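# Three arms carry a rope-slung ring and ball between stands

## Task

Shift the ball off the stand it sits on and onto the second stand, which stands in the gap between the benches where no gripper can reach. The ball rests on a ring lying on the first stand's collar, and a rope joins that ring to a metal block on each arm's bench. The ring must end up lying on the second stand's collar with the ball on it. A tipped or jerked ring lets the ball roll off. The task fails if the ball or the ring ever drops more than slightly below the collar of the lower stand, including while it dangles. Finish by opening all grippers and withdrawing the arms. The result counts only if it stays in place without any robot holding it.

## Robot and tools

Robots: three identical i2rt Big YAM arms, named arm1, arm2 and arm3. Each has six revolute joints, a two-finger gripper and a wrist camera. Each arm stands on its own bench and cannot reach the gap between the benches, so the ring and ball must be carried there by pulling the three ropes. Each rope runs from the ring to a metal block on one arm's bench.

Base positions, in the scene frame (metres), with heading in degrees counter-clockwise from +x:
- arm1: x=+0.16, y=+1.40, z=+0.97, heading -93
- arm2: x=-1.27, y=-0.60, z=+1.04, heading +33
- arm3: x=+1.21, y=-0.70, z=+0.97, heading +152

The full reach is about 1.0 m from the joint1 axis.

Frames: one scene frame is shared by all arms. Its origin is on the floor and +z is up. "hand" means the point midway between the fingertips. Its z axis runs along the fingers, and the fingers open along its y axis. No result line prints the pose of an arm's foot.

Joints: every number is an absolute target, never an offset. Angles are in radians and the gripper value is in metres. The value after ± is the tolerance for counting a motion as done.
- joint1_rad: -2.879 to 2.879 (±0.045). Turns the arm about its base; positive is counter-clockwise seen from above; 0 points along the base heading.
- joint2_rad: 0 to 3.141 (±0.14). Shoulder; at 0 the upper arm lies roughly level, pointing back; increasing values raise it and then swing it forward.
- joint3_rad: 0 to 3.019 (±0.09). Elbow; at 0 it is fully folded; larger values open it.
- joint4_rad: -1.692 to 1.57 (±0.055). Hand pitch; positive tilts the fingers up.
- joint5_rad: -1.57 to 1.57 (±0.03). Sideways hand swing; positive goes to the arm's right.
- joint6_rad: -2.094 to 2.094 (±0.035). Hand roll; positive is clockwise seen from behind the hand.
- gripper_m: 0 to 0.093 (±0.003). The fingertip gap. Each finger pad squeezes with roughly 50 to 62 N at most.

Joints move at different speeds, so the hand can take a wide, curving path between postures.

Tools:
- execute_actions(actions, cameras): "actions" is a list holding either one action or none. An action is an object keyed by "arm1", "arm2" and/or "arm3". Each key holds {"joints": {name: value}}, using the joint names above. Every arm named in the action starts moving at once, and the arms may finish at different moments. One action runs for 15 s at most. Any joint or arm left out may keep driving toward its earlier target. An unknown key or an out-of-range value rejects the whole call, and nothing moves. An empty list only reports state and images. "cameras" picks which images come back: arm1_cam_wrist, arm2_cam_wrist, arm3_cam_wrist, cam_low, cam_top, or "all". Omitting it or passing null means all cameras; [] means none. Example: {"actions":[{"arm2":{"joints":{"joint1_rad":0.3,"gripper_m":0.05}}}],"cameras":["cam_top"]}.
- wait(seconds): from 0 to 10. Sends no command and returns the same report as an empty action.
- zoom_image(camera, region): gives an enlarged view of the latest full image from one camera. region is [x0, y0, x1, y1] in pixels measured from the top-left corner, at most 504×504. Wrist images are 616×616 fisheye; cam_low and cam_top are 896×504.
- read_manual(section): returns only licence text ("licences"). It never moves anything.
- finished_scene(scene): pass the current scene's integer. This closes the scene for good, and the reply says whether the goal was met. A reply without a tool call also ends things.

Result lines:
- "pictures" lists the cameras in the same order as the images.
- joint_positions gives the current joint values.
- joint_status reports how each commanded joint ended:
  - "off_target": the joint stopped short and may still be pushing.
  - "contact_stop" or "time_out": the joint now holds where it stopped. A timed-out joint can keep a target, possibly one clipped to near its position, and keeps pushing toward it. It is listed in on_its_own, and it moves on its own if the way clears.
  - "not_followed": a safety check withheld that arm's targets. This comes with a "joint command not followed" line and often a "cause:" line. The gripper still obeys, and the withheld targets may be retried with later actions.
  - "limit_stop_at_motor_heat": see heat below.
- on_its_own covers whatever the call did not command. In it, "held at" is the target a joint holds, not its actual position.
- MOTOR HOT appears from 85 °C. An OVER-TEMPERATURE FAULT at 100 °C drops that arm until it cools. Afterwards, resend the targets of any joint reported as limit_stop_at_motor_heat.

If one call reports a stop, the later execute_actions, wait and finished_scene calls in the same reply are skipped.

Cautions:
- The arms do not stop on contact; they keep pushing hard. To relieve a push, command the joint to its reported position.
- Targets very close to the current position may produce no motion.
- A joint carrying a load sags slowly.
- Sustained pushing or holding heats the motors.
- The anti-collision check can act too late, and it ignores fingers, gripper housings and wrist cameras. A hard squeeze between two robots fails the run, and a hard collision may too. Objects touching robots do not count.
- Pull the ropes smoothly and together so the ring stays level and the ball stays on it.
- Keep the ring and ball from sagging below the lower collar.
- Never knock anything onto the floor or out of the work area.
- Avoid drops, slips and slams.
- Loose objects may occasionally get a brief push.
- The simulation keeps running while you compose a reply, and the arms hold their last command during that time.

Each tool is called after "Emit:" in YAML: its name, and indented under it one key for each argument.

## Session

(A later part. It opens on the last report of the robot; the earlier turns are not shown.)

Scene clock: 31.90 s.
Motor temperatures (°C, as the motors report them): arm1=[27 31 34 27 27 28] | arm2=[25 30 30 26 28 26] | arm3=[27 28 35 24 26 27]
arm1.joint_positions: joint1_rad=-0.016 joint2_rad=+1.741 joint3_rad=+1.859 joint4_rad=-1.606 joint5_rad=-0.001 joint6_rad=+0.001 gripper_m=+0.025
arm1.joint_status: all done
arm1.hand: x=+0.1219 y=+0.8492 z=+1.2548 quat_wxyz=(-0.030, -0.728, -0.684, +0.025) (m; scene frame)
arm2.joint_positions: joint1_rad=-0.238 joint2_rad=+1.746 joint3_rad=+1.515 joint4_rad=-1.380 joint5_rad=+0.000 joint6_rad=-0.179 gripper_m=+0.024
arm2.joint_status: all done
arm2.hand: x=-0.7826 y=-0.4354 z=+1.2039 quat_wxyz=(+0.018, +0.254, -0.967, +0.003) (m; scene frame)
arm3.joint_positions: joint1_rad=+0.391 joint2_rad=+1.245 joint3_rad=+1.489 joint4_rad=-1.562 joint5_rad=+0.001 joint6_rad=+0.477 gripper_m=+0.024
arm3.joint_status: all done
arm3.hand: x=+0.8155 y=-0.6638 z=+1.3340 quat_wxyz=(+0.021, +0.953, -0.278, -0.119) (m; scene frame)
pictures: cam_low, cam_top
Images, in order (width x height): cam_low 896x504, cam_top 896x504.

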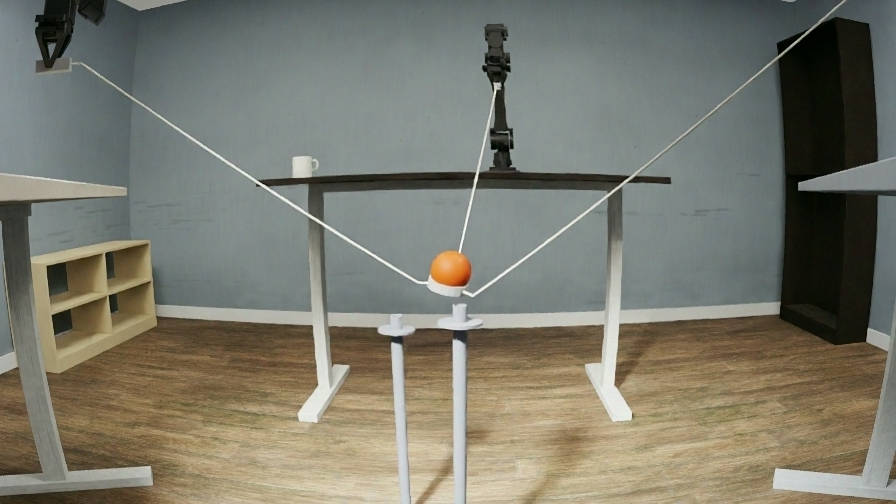

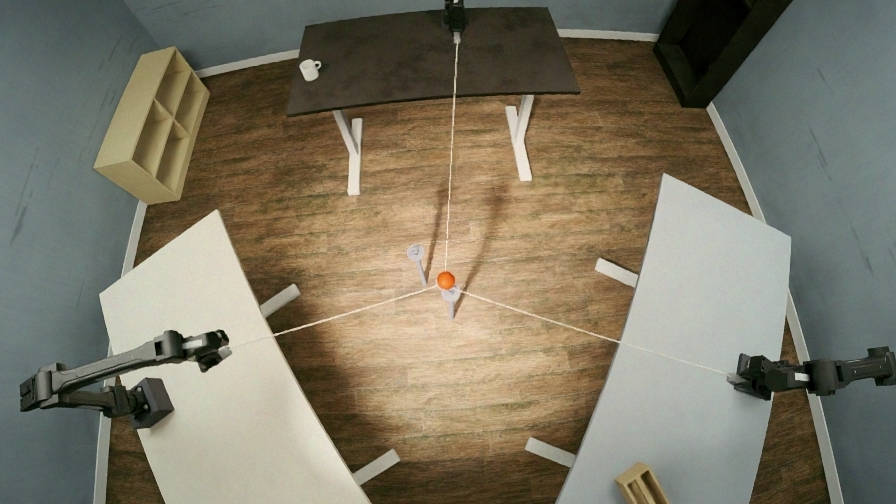

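Emit:
execute_actions:
  actions:
    - {"arm2":{"joints":{"joint3_rad":1.455}},"arm3":{"joints":{"joint3_rad":1.62}}}
  cameras: ["cam_low","arm2_cam_wrist"]

Emit:
zoom_image:
  camera: "cam_low"
  region: [370,230,530,390]

Scene clock: 34.03 s.
Motor temperatures (°C, as the motors report them): arm1=[27 31 33 27 27 28] | arm2=[25 30 30 26 28 26] | arm3=[27 28 35 24 26 27]
arm1.joint_positions: joint1_rad=-0.016 joint2_rad=+1.741 joint3_rad=+1.859 joint4_rad=-1.606 joint5_rad=-0.001 joint6_rad=+0.001 gripper_m=+0.025
arm1.joint_status: not commanded
arm1.hand: x=+0.1219 y=+0.8492 z=+1.2548 quat_wxyz=(-0.030, -0.728, -0.684, +0.025) (m; scene frame)
arm2.joint_positions: joint1_rad=-0.238 joint2_rad=+1.741 joint3_rad=+1.462 joint4_rad=-1.380 joint5_rad=+0.000 joint6_rad=-0.179 gripper_m=+0.024
arm2.joint_status: all done
arm2.hand: x=-0.7996 y=-0.4413 z=+1.1878 quat_wxyz=(+0.041, +0.253, -0.966, +0.005) (m; scene frame)
arm3.joint_positions: joint1_rad=+0.391 joint2_rad=+1.247 joint3_rad=+1.576 joint4_rad=-1.562 joint5_rad=+0.001 joint6_rad=+0.477 gripper_m=+0.024
arm3.joint_status: all done
arm3.hand: x=+0.8036 y=-0.6629 z=+1.3712 quat_wxyz=(+0.029, +0.947, -0.276, -0.160) (m; scene frame)
pictures: arm2_cam_wrist, cam_low
Images, in order (width x height): arm2_cam_wrist 616x616, cam_low 896x504.

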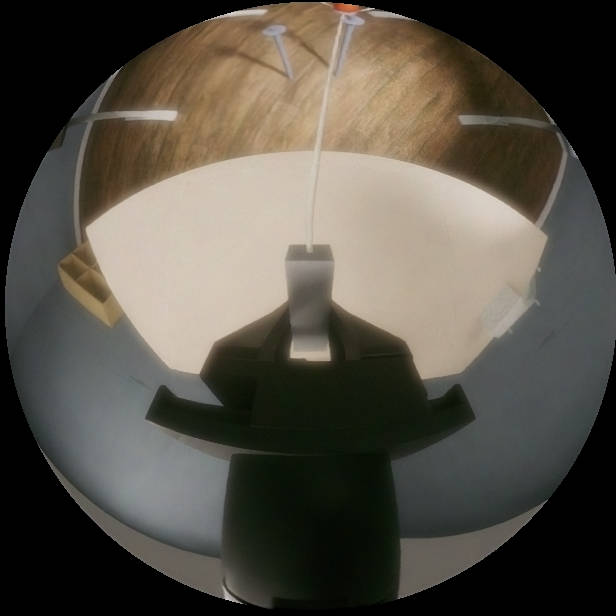

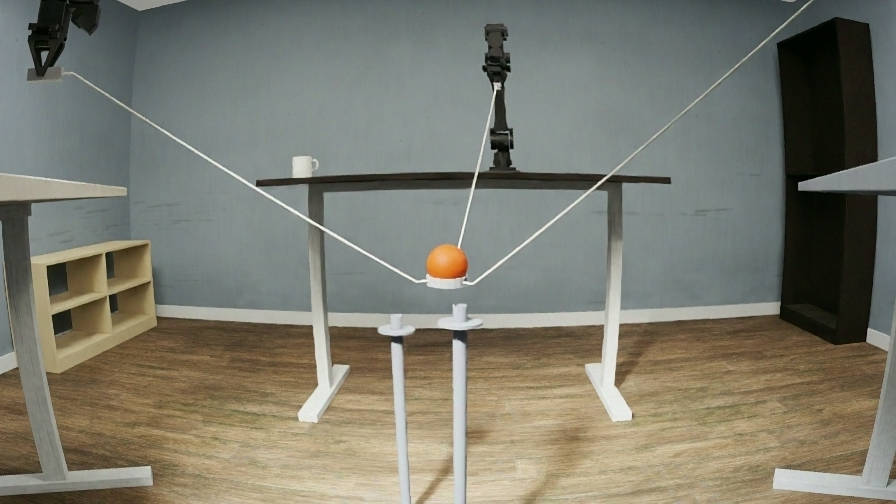

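Region (370, 230, 530, 390) of cam_low's 896x504 image, scaled by 3.150, with more detail than that image has.

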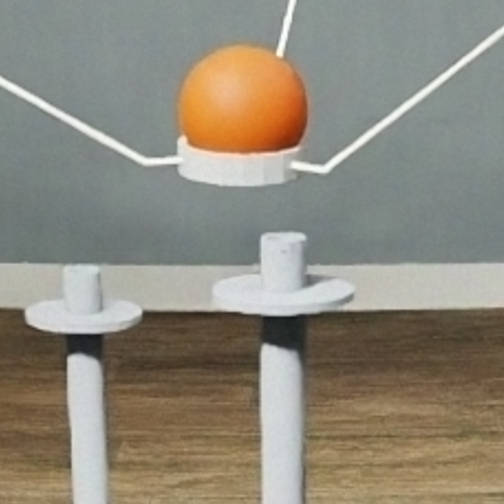

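Emit:
execute_actions:
  actions:
    - {"arm1":{"joints":{"joint1_rad":-0.058,"joint2_rad":1.645,"joint3_rad":1.757,"joint4_rad":-1.57,"joint6_rad":-0.05}},"arm2":{"joints":{"joint1_rad":-0.196,"joint2_rad":1.71,"joint3_rad":1.41,"joint4_rad":-1.355,"joint6_rad":-0.11}},"arm3":{"joints":{"joint1_rad":0.35,"joint2_rad":1.285,"joint3_rad":1.66,"joint4_rad":-1.528,"joint6_rad":0.405}}}
  cameras: ["cam_low"]

Emit:
execute_actions:
  actions:
    - {"arm1":{"joints":{"joint1_rad":-0.098,"joint2_rad":1.582,"joint3_rad":1.658,"joint4_rad":-1.533,"joint6_rad":-0.09}},"arm2":{"joints":{"joint1_rad":-0.139,"joint2_rad":1.696,"joint3_rad":1.373,"joint4_rad":-1.328,"joint6_rad":-0.05}},"arm3":{"joints":{"joint1_rad":0.302,"joint2_rad":1.335,"joint3_rad":1.686,"joint4_rad":-1.5,"joint6_rad":0.355}}}
  cameras: ["cam_low","cam_top"]

Scene clock: 36.37 s.
Motor temperatures (°C, as the motors report them): arm1=[27 31 33 27 27 28] | arm2=[25 30 30 26 28 26] | arm3=[27 28 36 24 26 27]
arm1.joint_positions: joint1_rad=-0.053 joint2_rad=+1.669 joint3_rad=+1.761 joint4_rad=-1.571 joint5_rad=-0.001 joint6_rad=-0.039 gripper_m=+0.025
arm1.joint_status: all done
arm1.hand: x=+0.1038 y=+0.8741 z=+1.2537 quat_wxyz=(-0.032, -0.727, -0.685, +0.029) (m; scene frame)
arm2.joint_positions: joint1_rad=-0.193 joint2_rad=+1.726 joint3_rad=+1.422 joint4_rad=-1.358 joint5_rad=+0.000 joint6_rad=-0.124 gripper_m=+0.024
arm2.joint_status: all done
arm2.hand: x=-0.8160 y=-0.4235 z=+1.1807 quat_wxyz=(+0.043, +0.249, -0.968, +0.007) (m; scene frame)
arm3.joint_positions: joint1_rad=+0.346 joint2_rad=+1.292 joint3_rad=+1.608 joint4_rad=-1.542 joint5_rad=+0.001 joint6_rad=+0.423 gripper_m=+0.024
arm3.joint_status: all done
arm3.hand: x=+0.7853 y=-0.6418 z=+1.3687 quat_wxyz=(+0.021, +0.948, -0.272, -0.164) (m; scene frame)
pictures: cam_low
Images, in order (width x height): cam_low 896x504.

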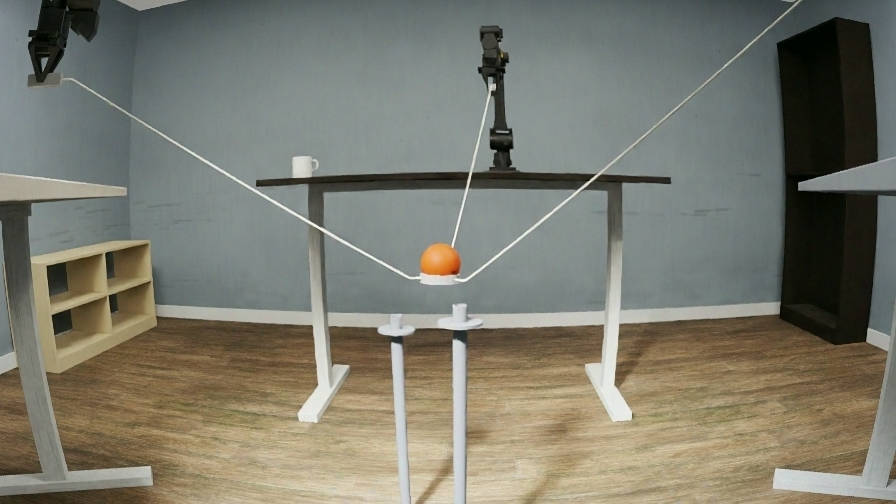

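Scene clock: 37.23 s.
Motor temperatures (°C, as the motors report them): arm1=[27 31 33 27 27 28] | arm2=[25 30 30 26 28 26] | arm3=[27 28 36 24 26 27]
arm1.joint_positions: joint1_rad=-0.093 joint2_rad=+1.607 joint3_rad=+1.660 joint4_rad=-1.533 joint5_rad=-0.001 joint6_rad=-0.079 gripper_m=+0.025
arm1.joint_status: all done
arm1.hand: x=+0.0859 y=+0.8986 z=+1.2447 quat_wxyz=(-0.030, -0.727, -0.685, +0.030) (m; scene frame)
arm2.joint_positions: joint1_rad=-0.134 joint2_rad=+1.711 joint3_rad=+1.385 joint4_rad=-1.330 joint5_rad=+0.000 joint6_rad=-0.065 gripper_m=+0.024
arm2.joint_status: all done
arm2.hand: x=-0.8333 y=-0.4000 z=+1.1739 quat_wxyz=(+0.040, +0.249, -0.968, +0.009) (m; scene frame)
arm3.joint_positions: joint1_rad=+0.298 joint2_rad=+1.346 joint3_rad=+1.636 joint4_rad=-1.514 joint5_rad=+0.001 joint6_rad=+0.372 gripper_m=+0.024
arm3.joint_status: all done
arm3.hand: x=+0.7651 y=-0.6166 z=+1.3613 quat_wxyz=(+0.013, +0.948, -0.271, -0.167) (m; scene frame)
pictures: cam_low, cam_top
Images, in order (width x height): cam_low 896x504, cam_top 896x504.

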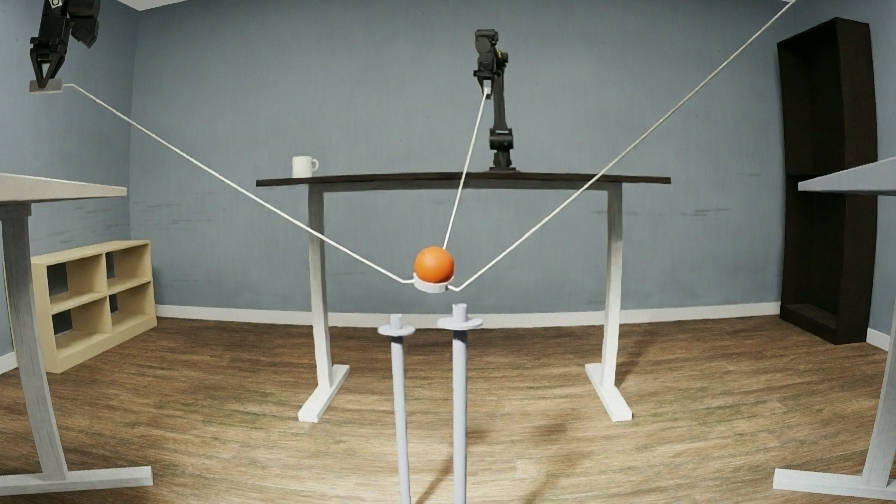

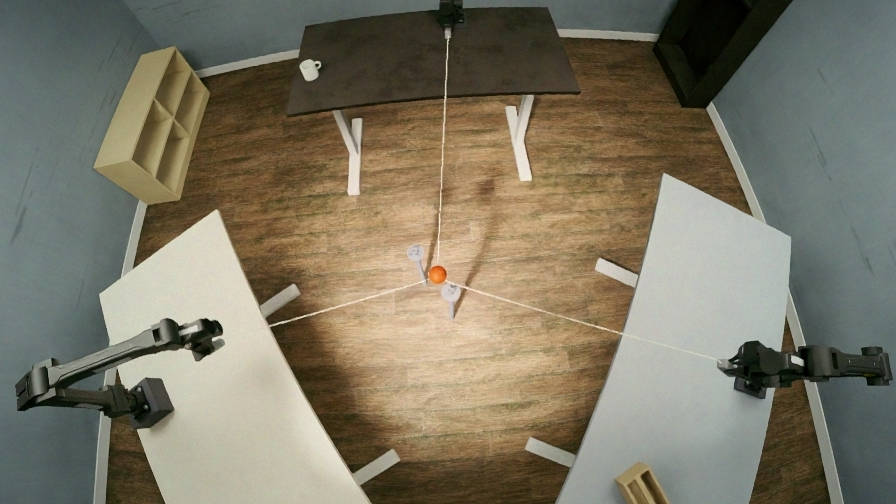

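Emit:
execute_actions:
  actions:
    - {"arm1":{"joints":{"joint1_rad":-0.141,"joint2_rad":1.527,"joint3_rad":1.568,"joint4_rad":-1.5,"joint6_rad":-0.13}},"arm2":{"joints":{"joint1_rad":-0.079,"joint3_rad":1.34,"joint4_rad":-1.303,"joint6_rad":0.01}},"arm3":{"joints":{"joint1_rad":0.257,"joint2_rad":1.385,"joint3_rad":1.712,"joint4_rad":-1.47,"joint6_rad":0.31}}}
  cameras: []

Emit:
wait:
  seconds: 1

Emit:
execute_actions:
  actions:
    - {"arm1":{"joints":{"joint1_rad":-0.187,"joint2_rad":1.475,"joint3_rad":1.481,"joint4_rad":-1.464,"joint6_rad":-0.18}},"arm2":{"joints":{"joint1_rad":-0.02,"joint3_rad":1.31,"joint4_rad":-1.275,"joint6_rad":0.07}},"arm3":{"joints":{"joint1_rad":0.217,"joint2_rad":1.438,"joint3_rad":1.738,"joint4_rad":-1.443,"joint6_rad":0.27}}}
  cameras: []

Emit:
wait:
  seconds: 1.5

Scene clock: 40.50 s.
Motor temperatures (°C, as the motors report them): arm1=[27 31 33 27 27 28] | arm2=[25 30 30 26 28 26] | arm3=[27 29 36 24 26 27]
arm1.joint_positions: joint1_rad=-0.136 joint2_rad=+1.552 joint3_rad=+1.571 joint4_rad=-1.501 joint5_rad=-0.001 joint6_rad=-0.119 gripper_m=+0.025
arm1.joint_status: all done
arm1.hand: x=+0.0685 y=+0.9223 z=+1.2352 quat_wxyz=(-0.028, -0.728, -0.685, +0.031) (m; scene frame)
arm2.joint_positions: joint1_rad=-0.075 joint2_rad=+1.709 joint3_rad=+1.351 joint4_rad=-1.305 joint5_rad=+0.000 joint6_rad=-0.005 gripper_m=+0.024
arm2.joint_status: all done
arm2.hand: x=-0.8517 y=-0.3775 z=+1.1631 quat_wxyz=(+0.042, +0.248, -0.968, +0.013) (m; scene frame)
arm3.joint_positions: joint1_rad=+0.253 joint2_rad=+1.393 joint3_rad=+1.661 joint4_rad=-1.485 joint5_rad=+0.001 joint6_rad=+0.327 gripper_m=+0.024
arm3.joint_status: all done
arm3.hand: x=+0.7480 y=-0.5918 z=+1.3541 quat_wxyz=(+0.005, +0.947, -0.271, -0.171) (m; scene frame)
pictures: none
No camera images: the call's "cameras" was empty. Leave "cameras" out to get every camera's image.

Scene clock: 41.50 s.
Motor temperatures (°C, as the motors report them): arm1=[27 31 33 27 27 28] | arm2=[25 30 30 26 28 26] | arm3=[27 29 37 24 26 27]
arm1.joint_positions: joint1_rad=-0.136 joint2_rad=+1.552 joint3_rad=+1.571 joint4_rad=-1.501 joint5_rad=-0.001 joint6_rad=-0.120 gripper_m=+0.025
arm1.joint_status: all done
arm1.hand: x=+0.0685 y=+0.9223 z=+1.2352 quat_wxyz=(-0.028, -0.728, -0.685, +0.031) (m; scene frame)
arm2.joint_positions: joint1_rad=-0.075 joint2_rad=+1.709 joint3_rad=+1.351 joint4_rad=-1.305 joint5_rad=+0.000 joint6_rad=-0.004 gripper_m=+0.024
arm2.joint_status: all done
arm2.hand: x=-0.8517 y=-0.3775 z=+1.1631 quat_wxyz=(+0.042, +0.248, -0.968, +0.013) (m; scene frame)
arm3.joint_positions: joint1_rad=+0.253 joint2_rad=+1.393 joint3_rad=+1.661 joint4_rad=-1.485 joint5_rad=+0.001 joint6_rad=+0.327 gripper_m=+0.024
arm3.joint_status: all done
arm3.hand: x=+0.7480 y=-0.5918 z=+1.3541 quat_wxyz=(+0.005, +0.947, -0.270, -0.171) (m; scene frame)
wait: 1.00 s; at rest by 0.27 s
pictures: arm1_cam_wrist, arm2_cam_wrist, arm3_cam_wrist, cam_low, cam_top
Images, in order (width x height): arm1_cam_wrist 616x616, arm2_cam_wrist 616x616, arm3_cam_wrist 616x616, cam_low 896x504, cam_top 896x504.

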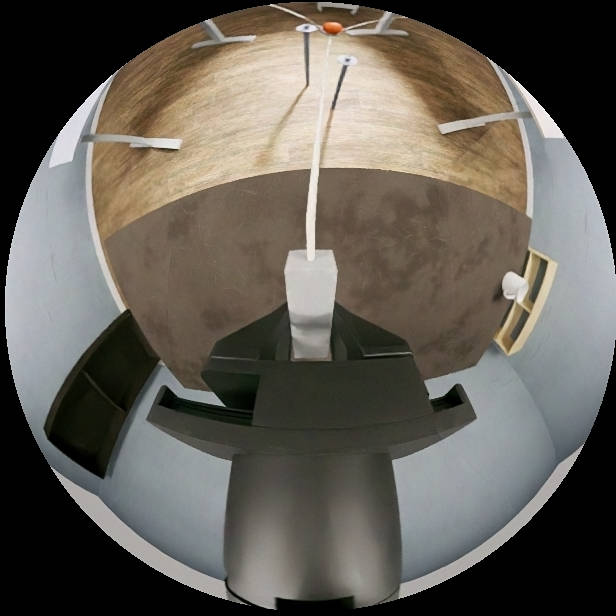

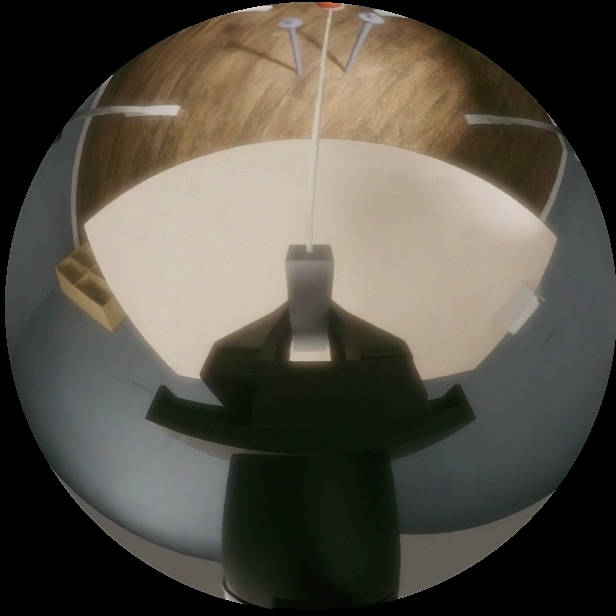

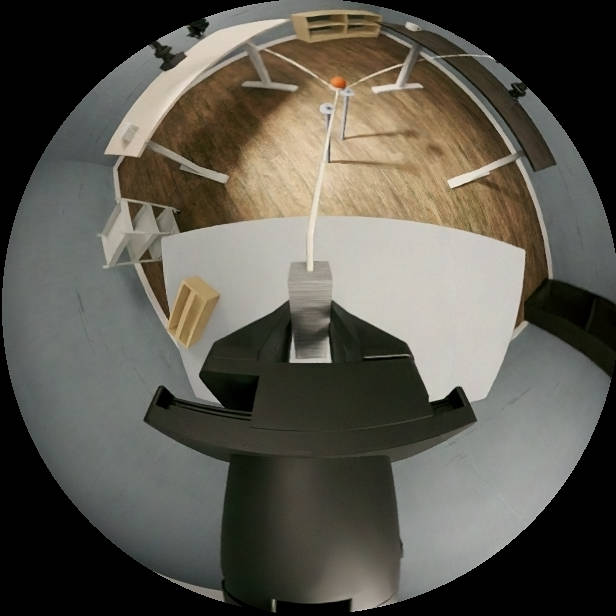

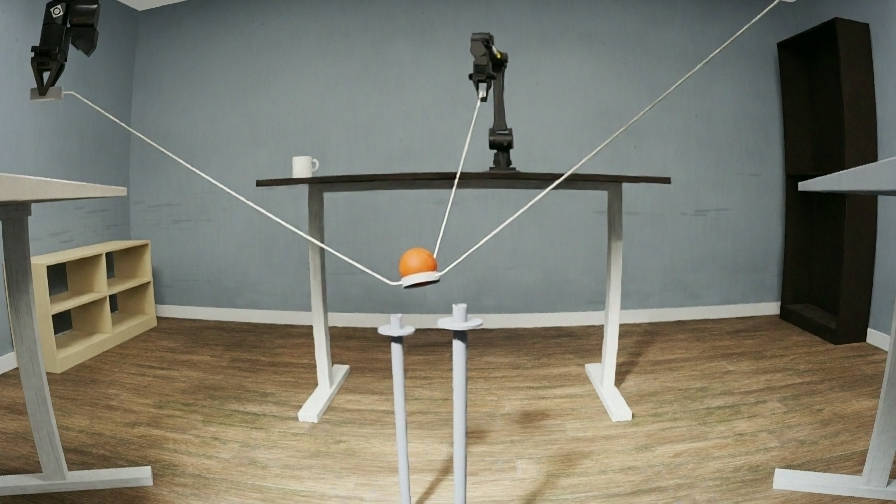

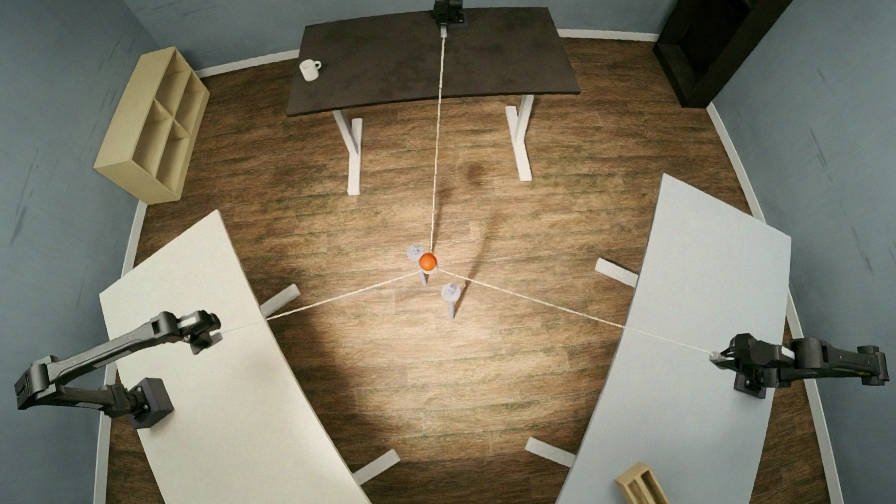

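Scene clock: 42.37 s.
Motor temperatures (°C, as the motors report them): arm1=[27 31 33 27 27 28] | arm2=[25 30 30 26 28 26] | arm3=[27 29 37 24 26 27]
arm1.joint_positions: joint1_rad=-0.181 joint2_rad=+1.498 joint3_rad=+1.484 joint4_rad=-1.465 joint5_rad=-0.001 joint6_rad=-0.169 gripper_m=+0.025
arm1.joint_status: all done
arm1.hand: x=+0.0512 y=+0.9462 z=+1.2255 quat_wxyz=(-0.028, -0.726, -0.686, +0.033) (m; scene frame)
arm2.joint_positions: joint1_rad=-0.017 joint2_rad=+1.708 joint3_rad=+1.321 joint4_rad=-1.278 joint5_rad=+0.000 joint6_rad=+0.055 gripper_m=+0.024
arm2.joint_status: all done
arm2.hand: x=-0.8695 y=-0.3561 z=+1.1529 quat_wxyz=(+0.042, +0.247, -0.968, +0.015) (m; scene frame)
arm3.joint_positions: joint1_rad=+0.214 joint2_rad=+1.445 joint3_rad=+1.688 joint4_rad=-1.457 joint5_rad=+0.001 joint6_rad=+0.287 gripper_m=+0.024
arm3.joint_status: all done
arm3.hand: x=+0.7305 y=-0.5678 z=+1.3438 quat_wxyz=(-0.002, +0.947, -0.270, -0.172) (m; scene frame)
pictures: none
No camera images: the call's "cameras" was empty. Leave "cameras" out to get every camera's image.

Scene clock: 43.87 s.
Motor temperatures (°C, as the motors report them): arm1=[27 31 33 27 27 28] | arm2=[25 30 30 26 28 26] | arm3=[27 29 37 24 26 27]
arm1.joint_positions: joint1_rad=-0.181 joint2_rad=+1.498 joint3_rad=+1.484 joint4_rad=-1.465 joint5_rad=-0.001 joint6_rad=-0.170 gripper_m=+0.025
arm1.joint_status: all done
arm1.hand: x=+0.0512 y=+0.9462 z=+1.2255 quat_wxyz=(-0.028, -0.726, -0.686, +0.033) (m; scene frame)
arm2.joint_positions: joint1_rad=-0.017 joint2_rad=+1.708 joint3_rad=+1.321 joint4_rad=-1.277 joint5_rad=+0.000 joint6_rad=+0.056 gripper_m=+0.024
arm2.joint_status: all done
arm2.hand: x=-0.8694 y=-0.3561 z=+1.1529 quat_wxyz=(+0.042, +0.247, -0.968, +0.015) (m; scene frame)
arm3.joint_positions: joint1_rad=+0.214 joint2_rad=+1.445 joint3_rad=+1.688 joint4_rad=-1.457 joint5_rad=+0.001 joint6_rad=+0.287 gripper_m=+0.024
arm3.joint_status: all done
arm3.hand: x=+0.7305 y=-0.5678 z=+1.3438 quat_wxyz=(-0.002, +0.947, -0.270, -0.172) (m; scene frame)
wait: 1.50 s; at rest by 0.27 s
pictures: arm1_cam_wrist, arm2_cam_wrist, arm3_cam_wrist, cam_low, cam_top
Images, in order (width x height): arm1_cam_wrist 616x616, arm2_cam_wrist 616x616, arm3_cam_wrist 616x616, cam_low 896x504, cam_top 896x504.

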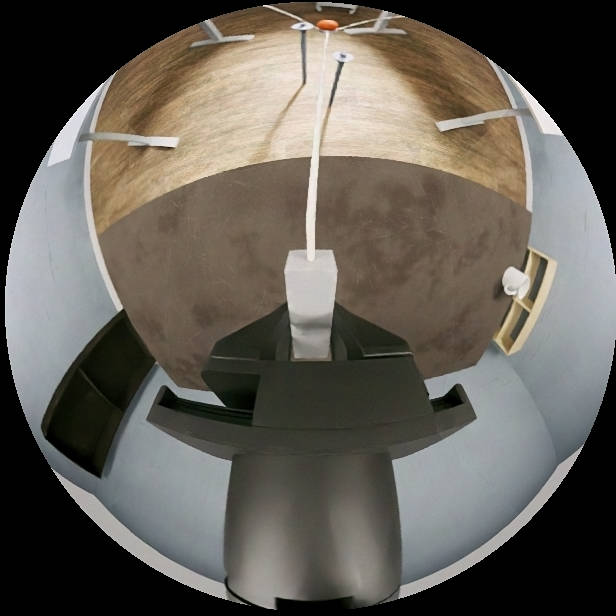

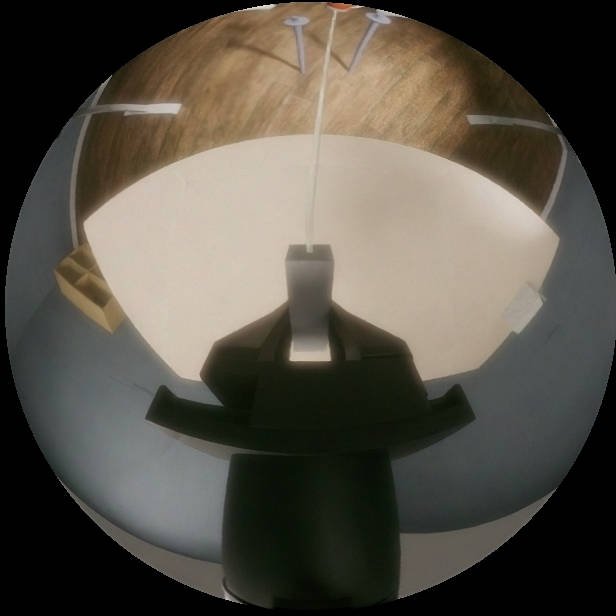

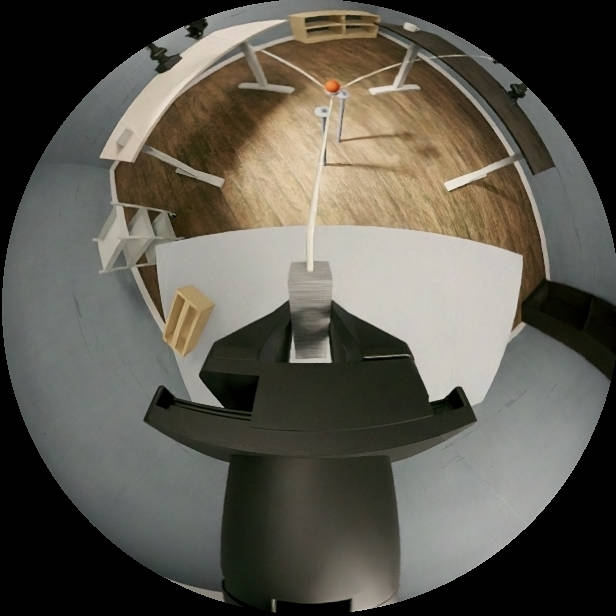

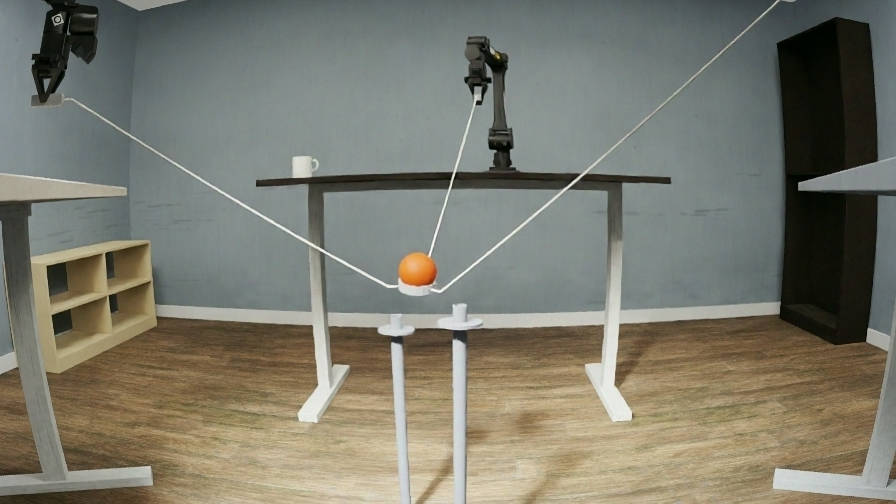

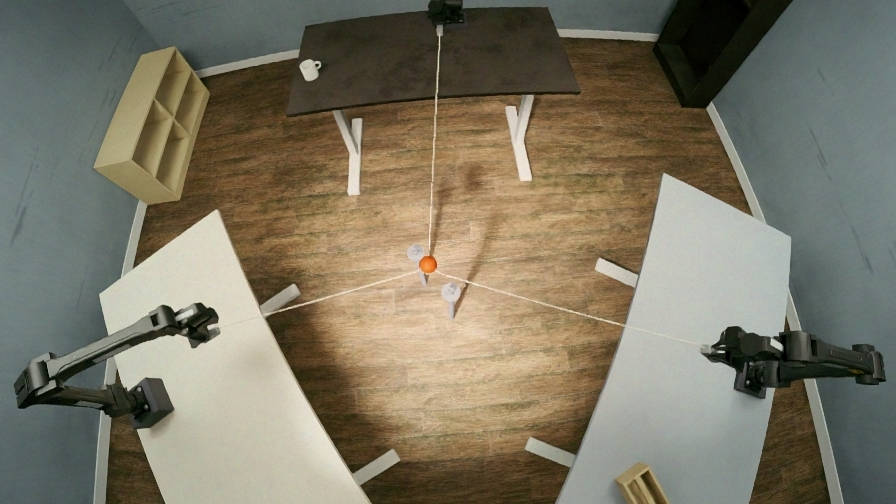

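It's oscillating (elastic ropes). Let it settle.

Emit:
wait:
  seconds: 6

Emit:
execute_actions:
  actions:
    - {"arm1":{"joints":{"joint1_rad":-0.237,"joint2_rad":1.427,"joint3_rad":1.41,"joint4_rad":-1.44,"joint6_rad":-0.23}},"arm2":{"joints":{"joint1_rad":0.042,"joint3_rad":1.295,"joint4_rad":-1.256,"joint6_rad":0.13}},"arm3":{"joints":{"joint1_rad":0.181,"joint2_rad":1.498,"joint3_rad":1.78,"joint4_rad":-1.43,"joint6_rad":0.235}}}
  cameras: []

Emit:
execute_actions:
  actions:
    - {"arm1":{"joints":{"joint1_rad":-0.291,"joint2_rad":1.384,"joint3_rad":1.345,"joint4_rad":-1.42,"joint6_rad":-0.28}},"arm2":{"joints":{"joint1_rad":0.103,"joint3_rad":1.28,"joint4_rad":-1.237,"joint6_rad":0.19}},"arm3":{"joints":{"joint1_rad":0.148,"joint2_rad":1.56,"joint3_rad":1.83,"joint4_rad":-1.415,"joint6_rad":0.2}}}
  cameras: []

Emit:
wait:
  seconds: 7

Scene clock: 51.77 s.
Motor temperatures (°C, as the motors report them): arm1=[27 31 33 27 27 28] | arm2=[25 30 30 26 28 26] | arm3=[27 29 38 24 26 27]
arm1.joint_positions: joint1_rad=-0.181 joint2_rad=+1.498 joint3_rad=+1.484 joint4_rad=-1.465 joint5_rad=-0.001 joint6_rad=-0.170 gripper_m=+0.025
arm1.joint_status: all done
arm1.hand: x=+0.0512 y=+0.9462 z=+1.2255 quat_wxyz=(-0.028, -0.726, -0.686, +0.033) (m; scene frame)
arm2.joint_positions: joint1_rad=-0.017 joint2_rad=+1.708 joint3_rad=+1.321 joint4_rad=-1.277 joint5_rad=+0.000 joint6_rad=+0.056 gripper_m=+0.024
arm2.joint_status: all done
arm2.hand: x=-0.8694 y=-0.3561 z=+1.1529 quat_wxyz=(+0.042, +0.247, -0.968, +0.015) (m; scene frame)
arm3.joint_positions: joint1_rad=+0.214 joint2_rad=+1.445 joint3_rad=+1.688 joint4_rad=-1.457 joint5_rad=+0.001 joint6_rad=+0.287 gripper_m=+0.024
arm3.joint_status: all done
arm3.hand: x=+0.7305 y=-0.5678 z=+1.3438 quat_wxyz=(-0.002, +0.947, -0.270, -0.172) (m; scene frame)
wait: 6.00 s; at rest from the start
pictures: arm1_cam_wrist, arm2_cam_wrist, arm3_cam_wrist, cam_low, cam_top
Images, in order (width x height): arm1_cam_wrist 616x616, arm2_cam_wrist 616x616, arm3_cam_wrist 616x616, cam_low 896x504, cam_top 896x504.

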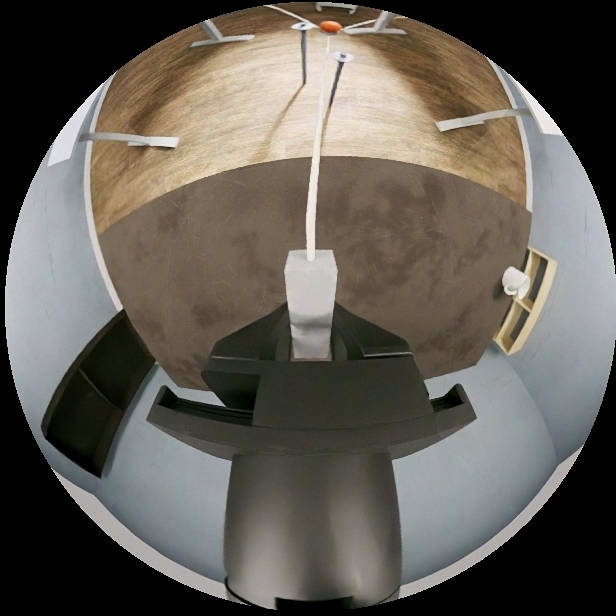

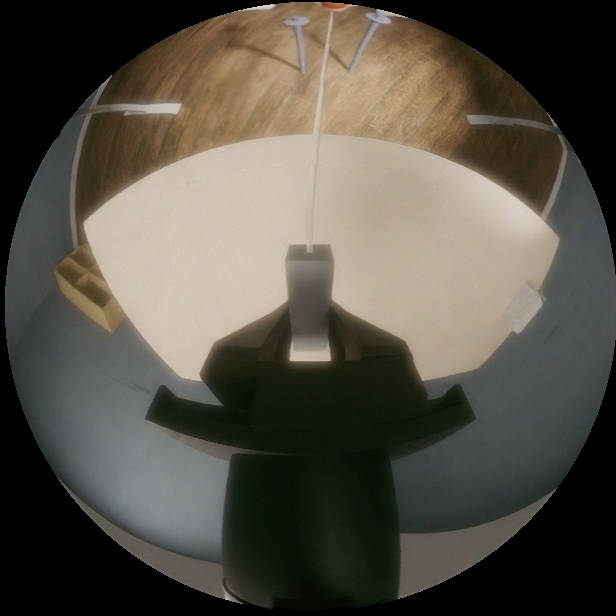

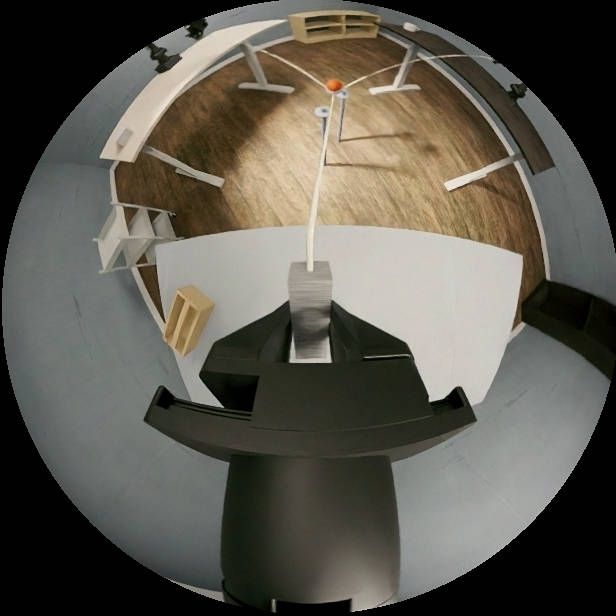

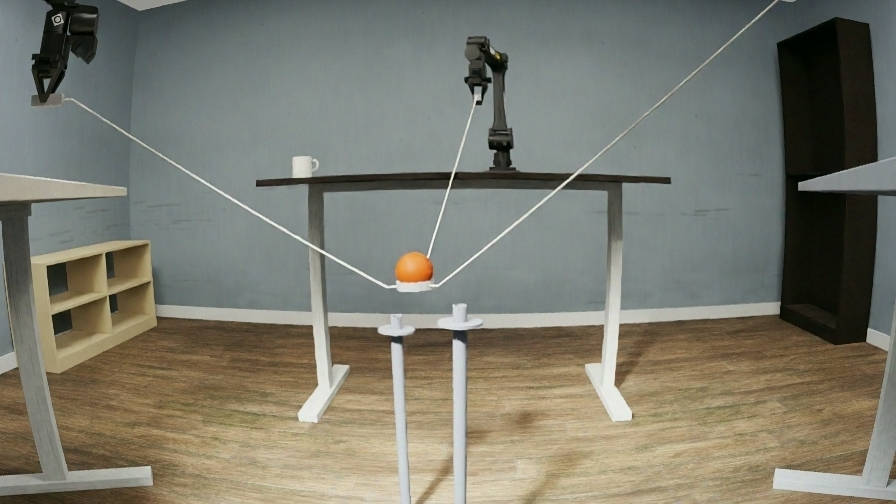

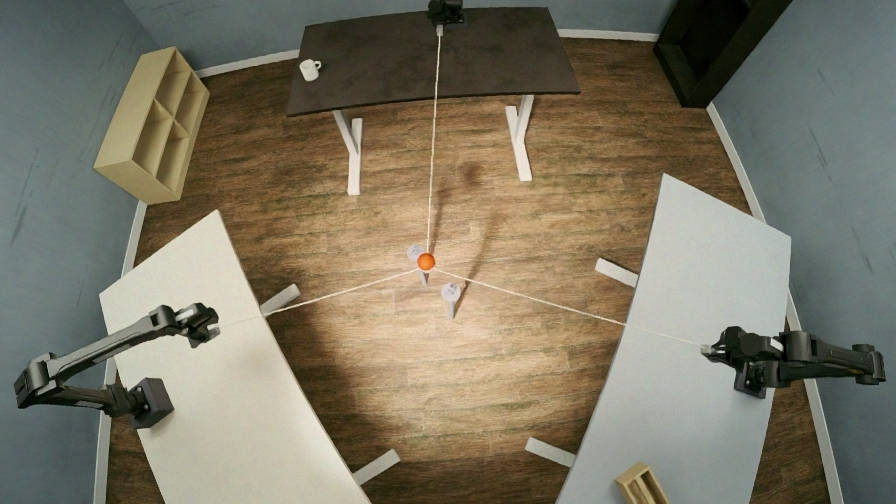

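Scene clock: 52.63 s.
Motor temperatures (°C, as the motors report them): arm1=[27 31 33 27 27 28] | arm2=[25 30 30 26 28 26] | arm3=[27 29 38 24 26 27]
arm1.joint_positions: joint1_rad=-0.231 joint2_rad=+1.450 joint3_rad=+1.412 joint4_rad=-1.440 joint5_rad=-0.001 joint6_rad=-0.219 gripper_m=+0.025
arm1.joint_status: all done
arm1.hand: x=+0.0337 y=+0.9698 z=+1.2176 quat_wxyz=(-0.026, -0.726, -0.686, +0.035) (m; scene frame)
arm2.joint_positions: joint1_rad=+0.046 joint2_rad=+1.707 joint3_rad=+1.309 joint4_rad=-1.259 joint5_rad=+0.000 joint6_rad=+0.115 gripper_m=+0.024
arm2.joint_status: all done
arm2.hand: x=-0.8859 y=-0.3317 z=+1.1484 quat_wxyz=(+0.038, +0.248, -0.968, +0.017) (m; scene frame)
arm3.joint_positions: joint1_rad=+0.178 joint2_rad=+1.507 joint3_rad=+1.730 joint4_rad=-1.443 joint5_rad=+0.001 joint6_rad=+0.252 gripper_m=+0.024
arm3.joint_status: all done
arm3.hand: x=+0.7126 y=-0.5431 z=+1.3341 quat_wxyz=(-0.008, +0.948, -0.271, -0.169) (m; scene frame)
pictures: none
No camera images: the call's "cameras" was empty. Leave "cameras" out to get every camera's image.

Scene clock: 53.50 s.
Motor temperatures (°C, as the motors report them): arm1=[27 31 33 27 27 28] | arm2=[25 30 30 26 28 26] | arm3=[27 29 38 24 26 27]
arm1.joint_positions: joint1_rad=-0.286 joint2_rad=+1.406 joint3_rad=+1.346 joint4_rad=-1.419 joint5_rad=-0.001 joint6_rad=-0.269 gripper_m=+0.025
arm1.joint_status: all done
arm1.hand: x=+0.0161 y=+0.9936 z=+1.2100 quat_wxyz=(-0.024, -0.728, -0.684, +0.036) (m; scene frame)
arm2.joint_positions: joint1_rad=+0.106 joint2_rad=+1.707 joint3_rad=+1.293 joint4_rad=-1.240 joint5_rad=+0.001 joint6_rad=+0.175 gripper_m=+0.024
arm2.joint_status: all done
arm2.hand: x=-0.9041 y=-0.3102 z=+1.1429 quat_wxyz=(+0.035, +0.248, -0.968, +0.019) (m; scene frame)
arm3.joint_positions: joint1_rad=+0.145 joint2_rad=+1.568 joint3_rad=+1.780 joint4_rad=-1.427 joint5_rad=+0.001 joint6_rad=+0.216 gripper_m=+0.024
arm3.joint_status: all done
arm3.hand: x=+0.6941 y=-0.5186 z=+1.3268 quat_wxyz=(-0.014, +0.948, -0.269, -0.171) (m; scene frame)
pictures: none
No camera images: the call's "cameras" was empty. Leave "cameras" out to get every camera's image.

Scene clock: 60.50 s.
Motor temperatures (°C, as the motors report them): arm1=[27 31 33 27 27 28] | arm2=[25 30 30 26 28 26] | arm3=[27 29 39 24 26 27]
arm1.joint_positions: joint1_rad=-0.286 joint2_rad=+1.406 joint3_rad=+1.346 joint4_rad=-1.419 joint5_rad=-0.001 joint6_rad=-0.270 gripper_m=+0.025
arm1.joint_status: all done
arm1.hand: x=+0.0161 y=+0.9936 z=+1.2100 quat_wxyz=(-0.024, -0.728, -0.685, +0.036) (m; scene frame)
arm2.joint_positions: joint1_rad=+0.106 joint2_rad=+1.707 joint3_rad=+1.293 joint4_rad=-1.240 joint5_rad=+0.001 joint6_rad=+0.175 gripper_m=+0.024
arm2.joint_status: all done
arm2.hand: x=-0.9041 y=-0.3102 z=+1.1429 quat_wxyz=(+0.035, +0.248, -0.968, +0.019) (m; scene frame)
arm3.joint_positions: joint1_rad=+0.145 joint2_rad=+1.568 joint3_rad=+1.780 joint4_rad=-1.427 joint5_rad=+0.001 joint6_rad=+0.216 gripper_m=+0.024
arm3.joint_status: all done
arm3.hand: x=+0.6941 y=-0.5186 z=+1.3268 quat_wxyz=(-0.014, +0.948, -0.269, -0.171) (m; scene frame)
wait: 7.00 s; at rest by 0.27 s
pictures: arm1_cam_wrist, arm2_cam_wrist, arm3_cam_wrist, cam_low, cam_top
Images, in order (width x height): arm1_cam_wrist 616x616, arm2_cam_wrist 616x616, arm3_cam_wrist 616x616, cam_low 896x504, cam_top 896x504.

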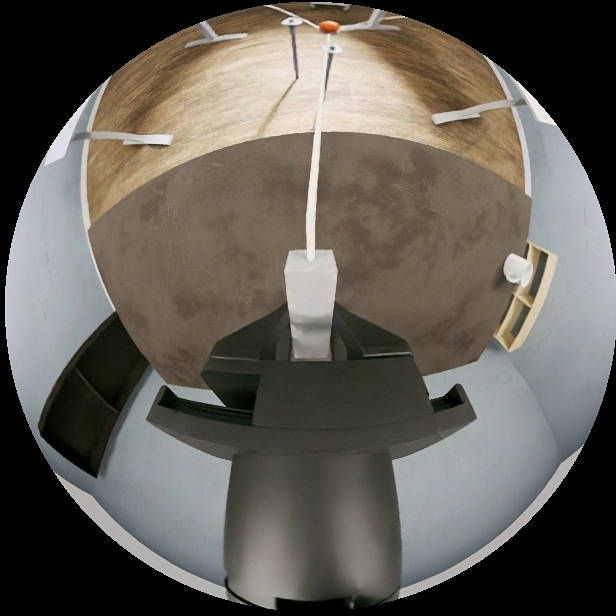

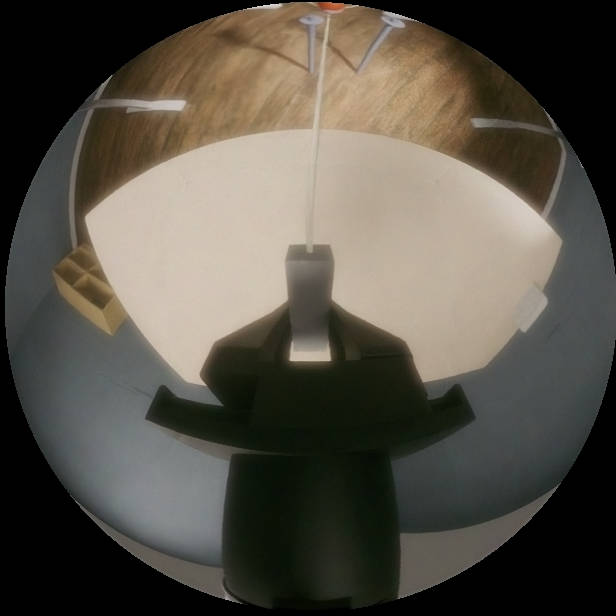

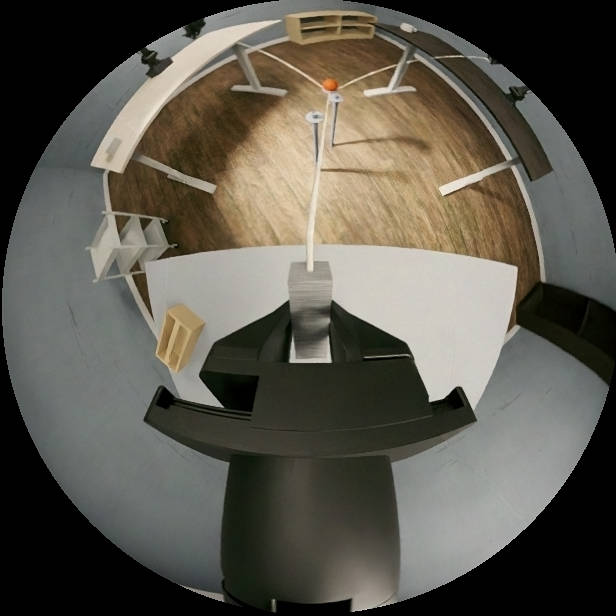

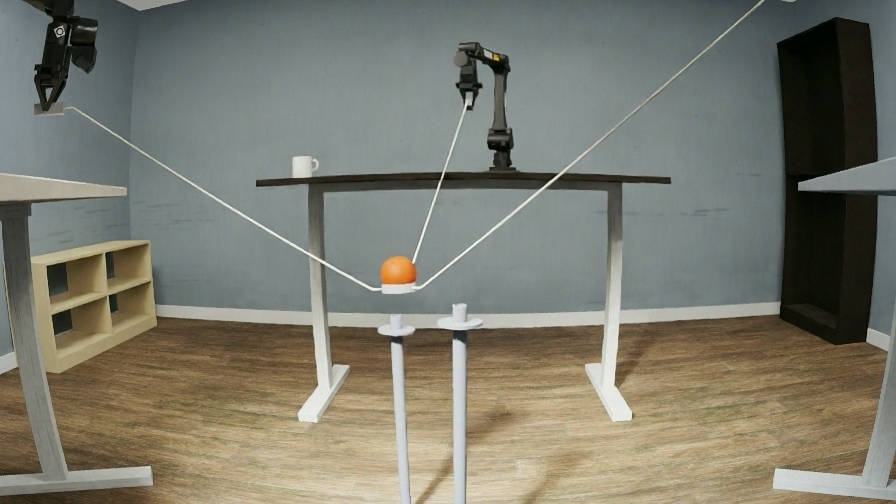

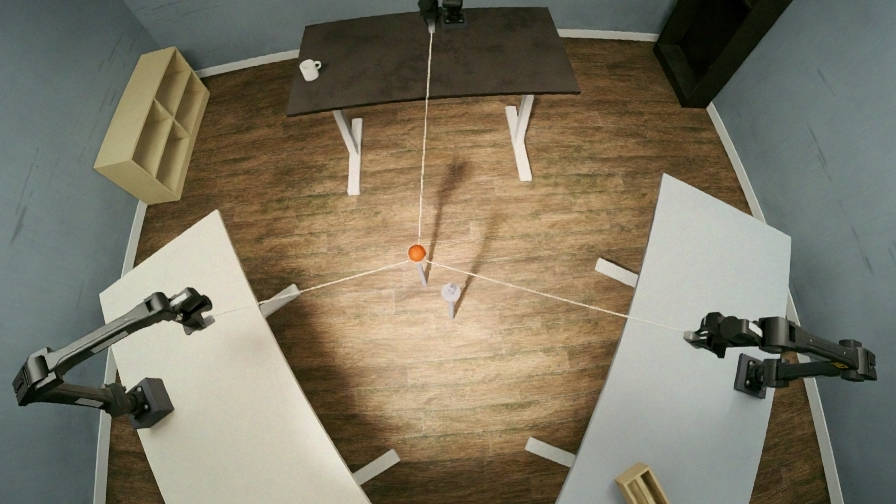

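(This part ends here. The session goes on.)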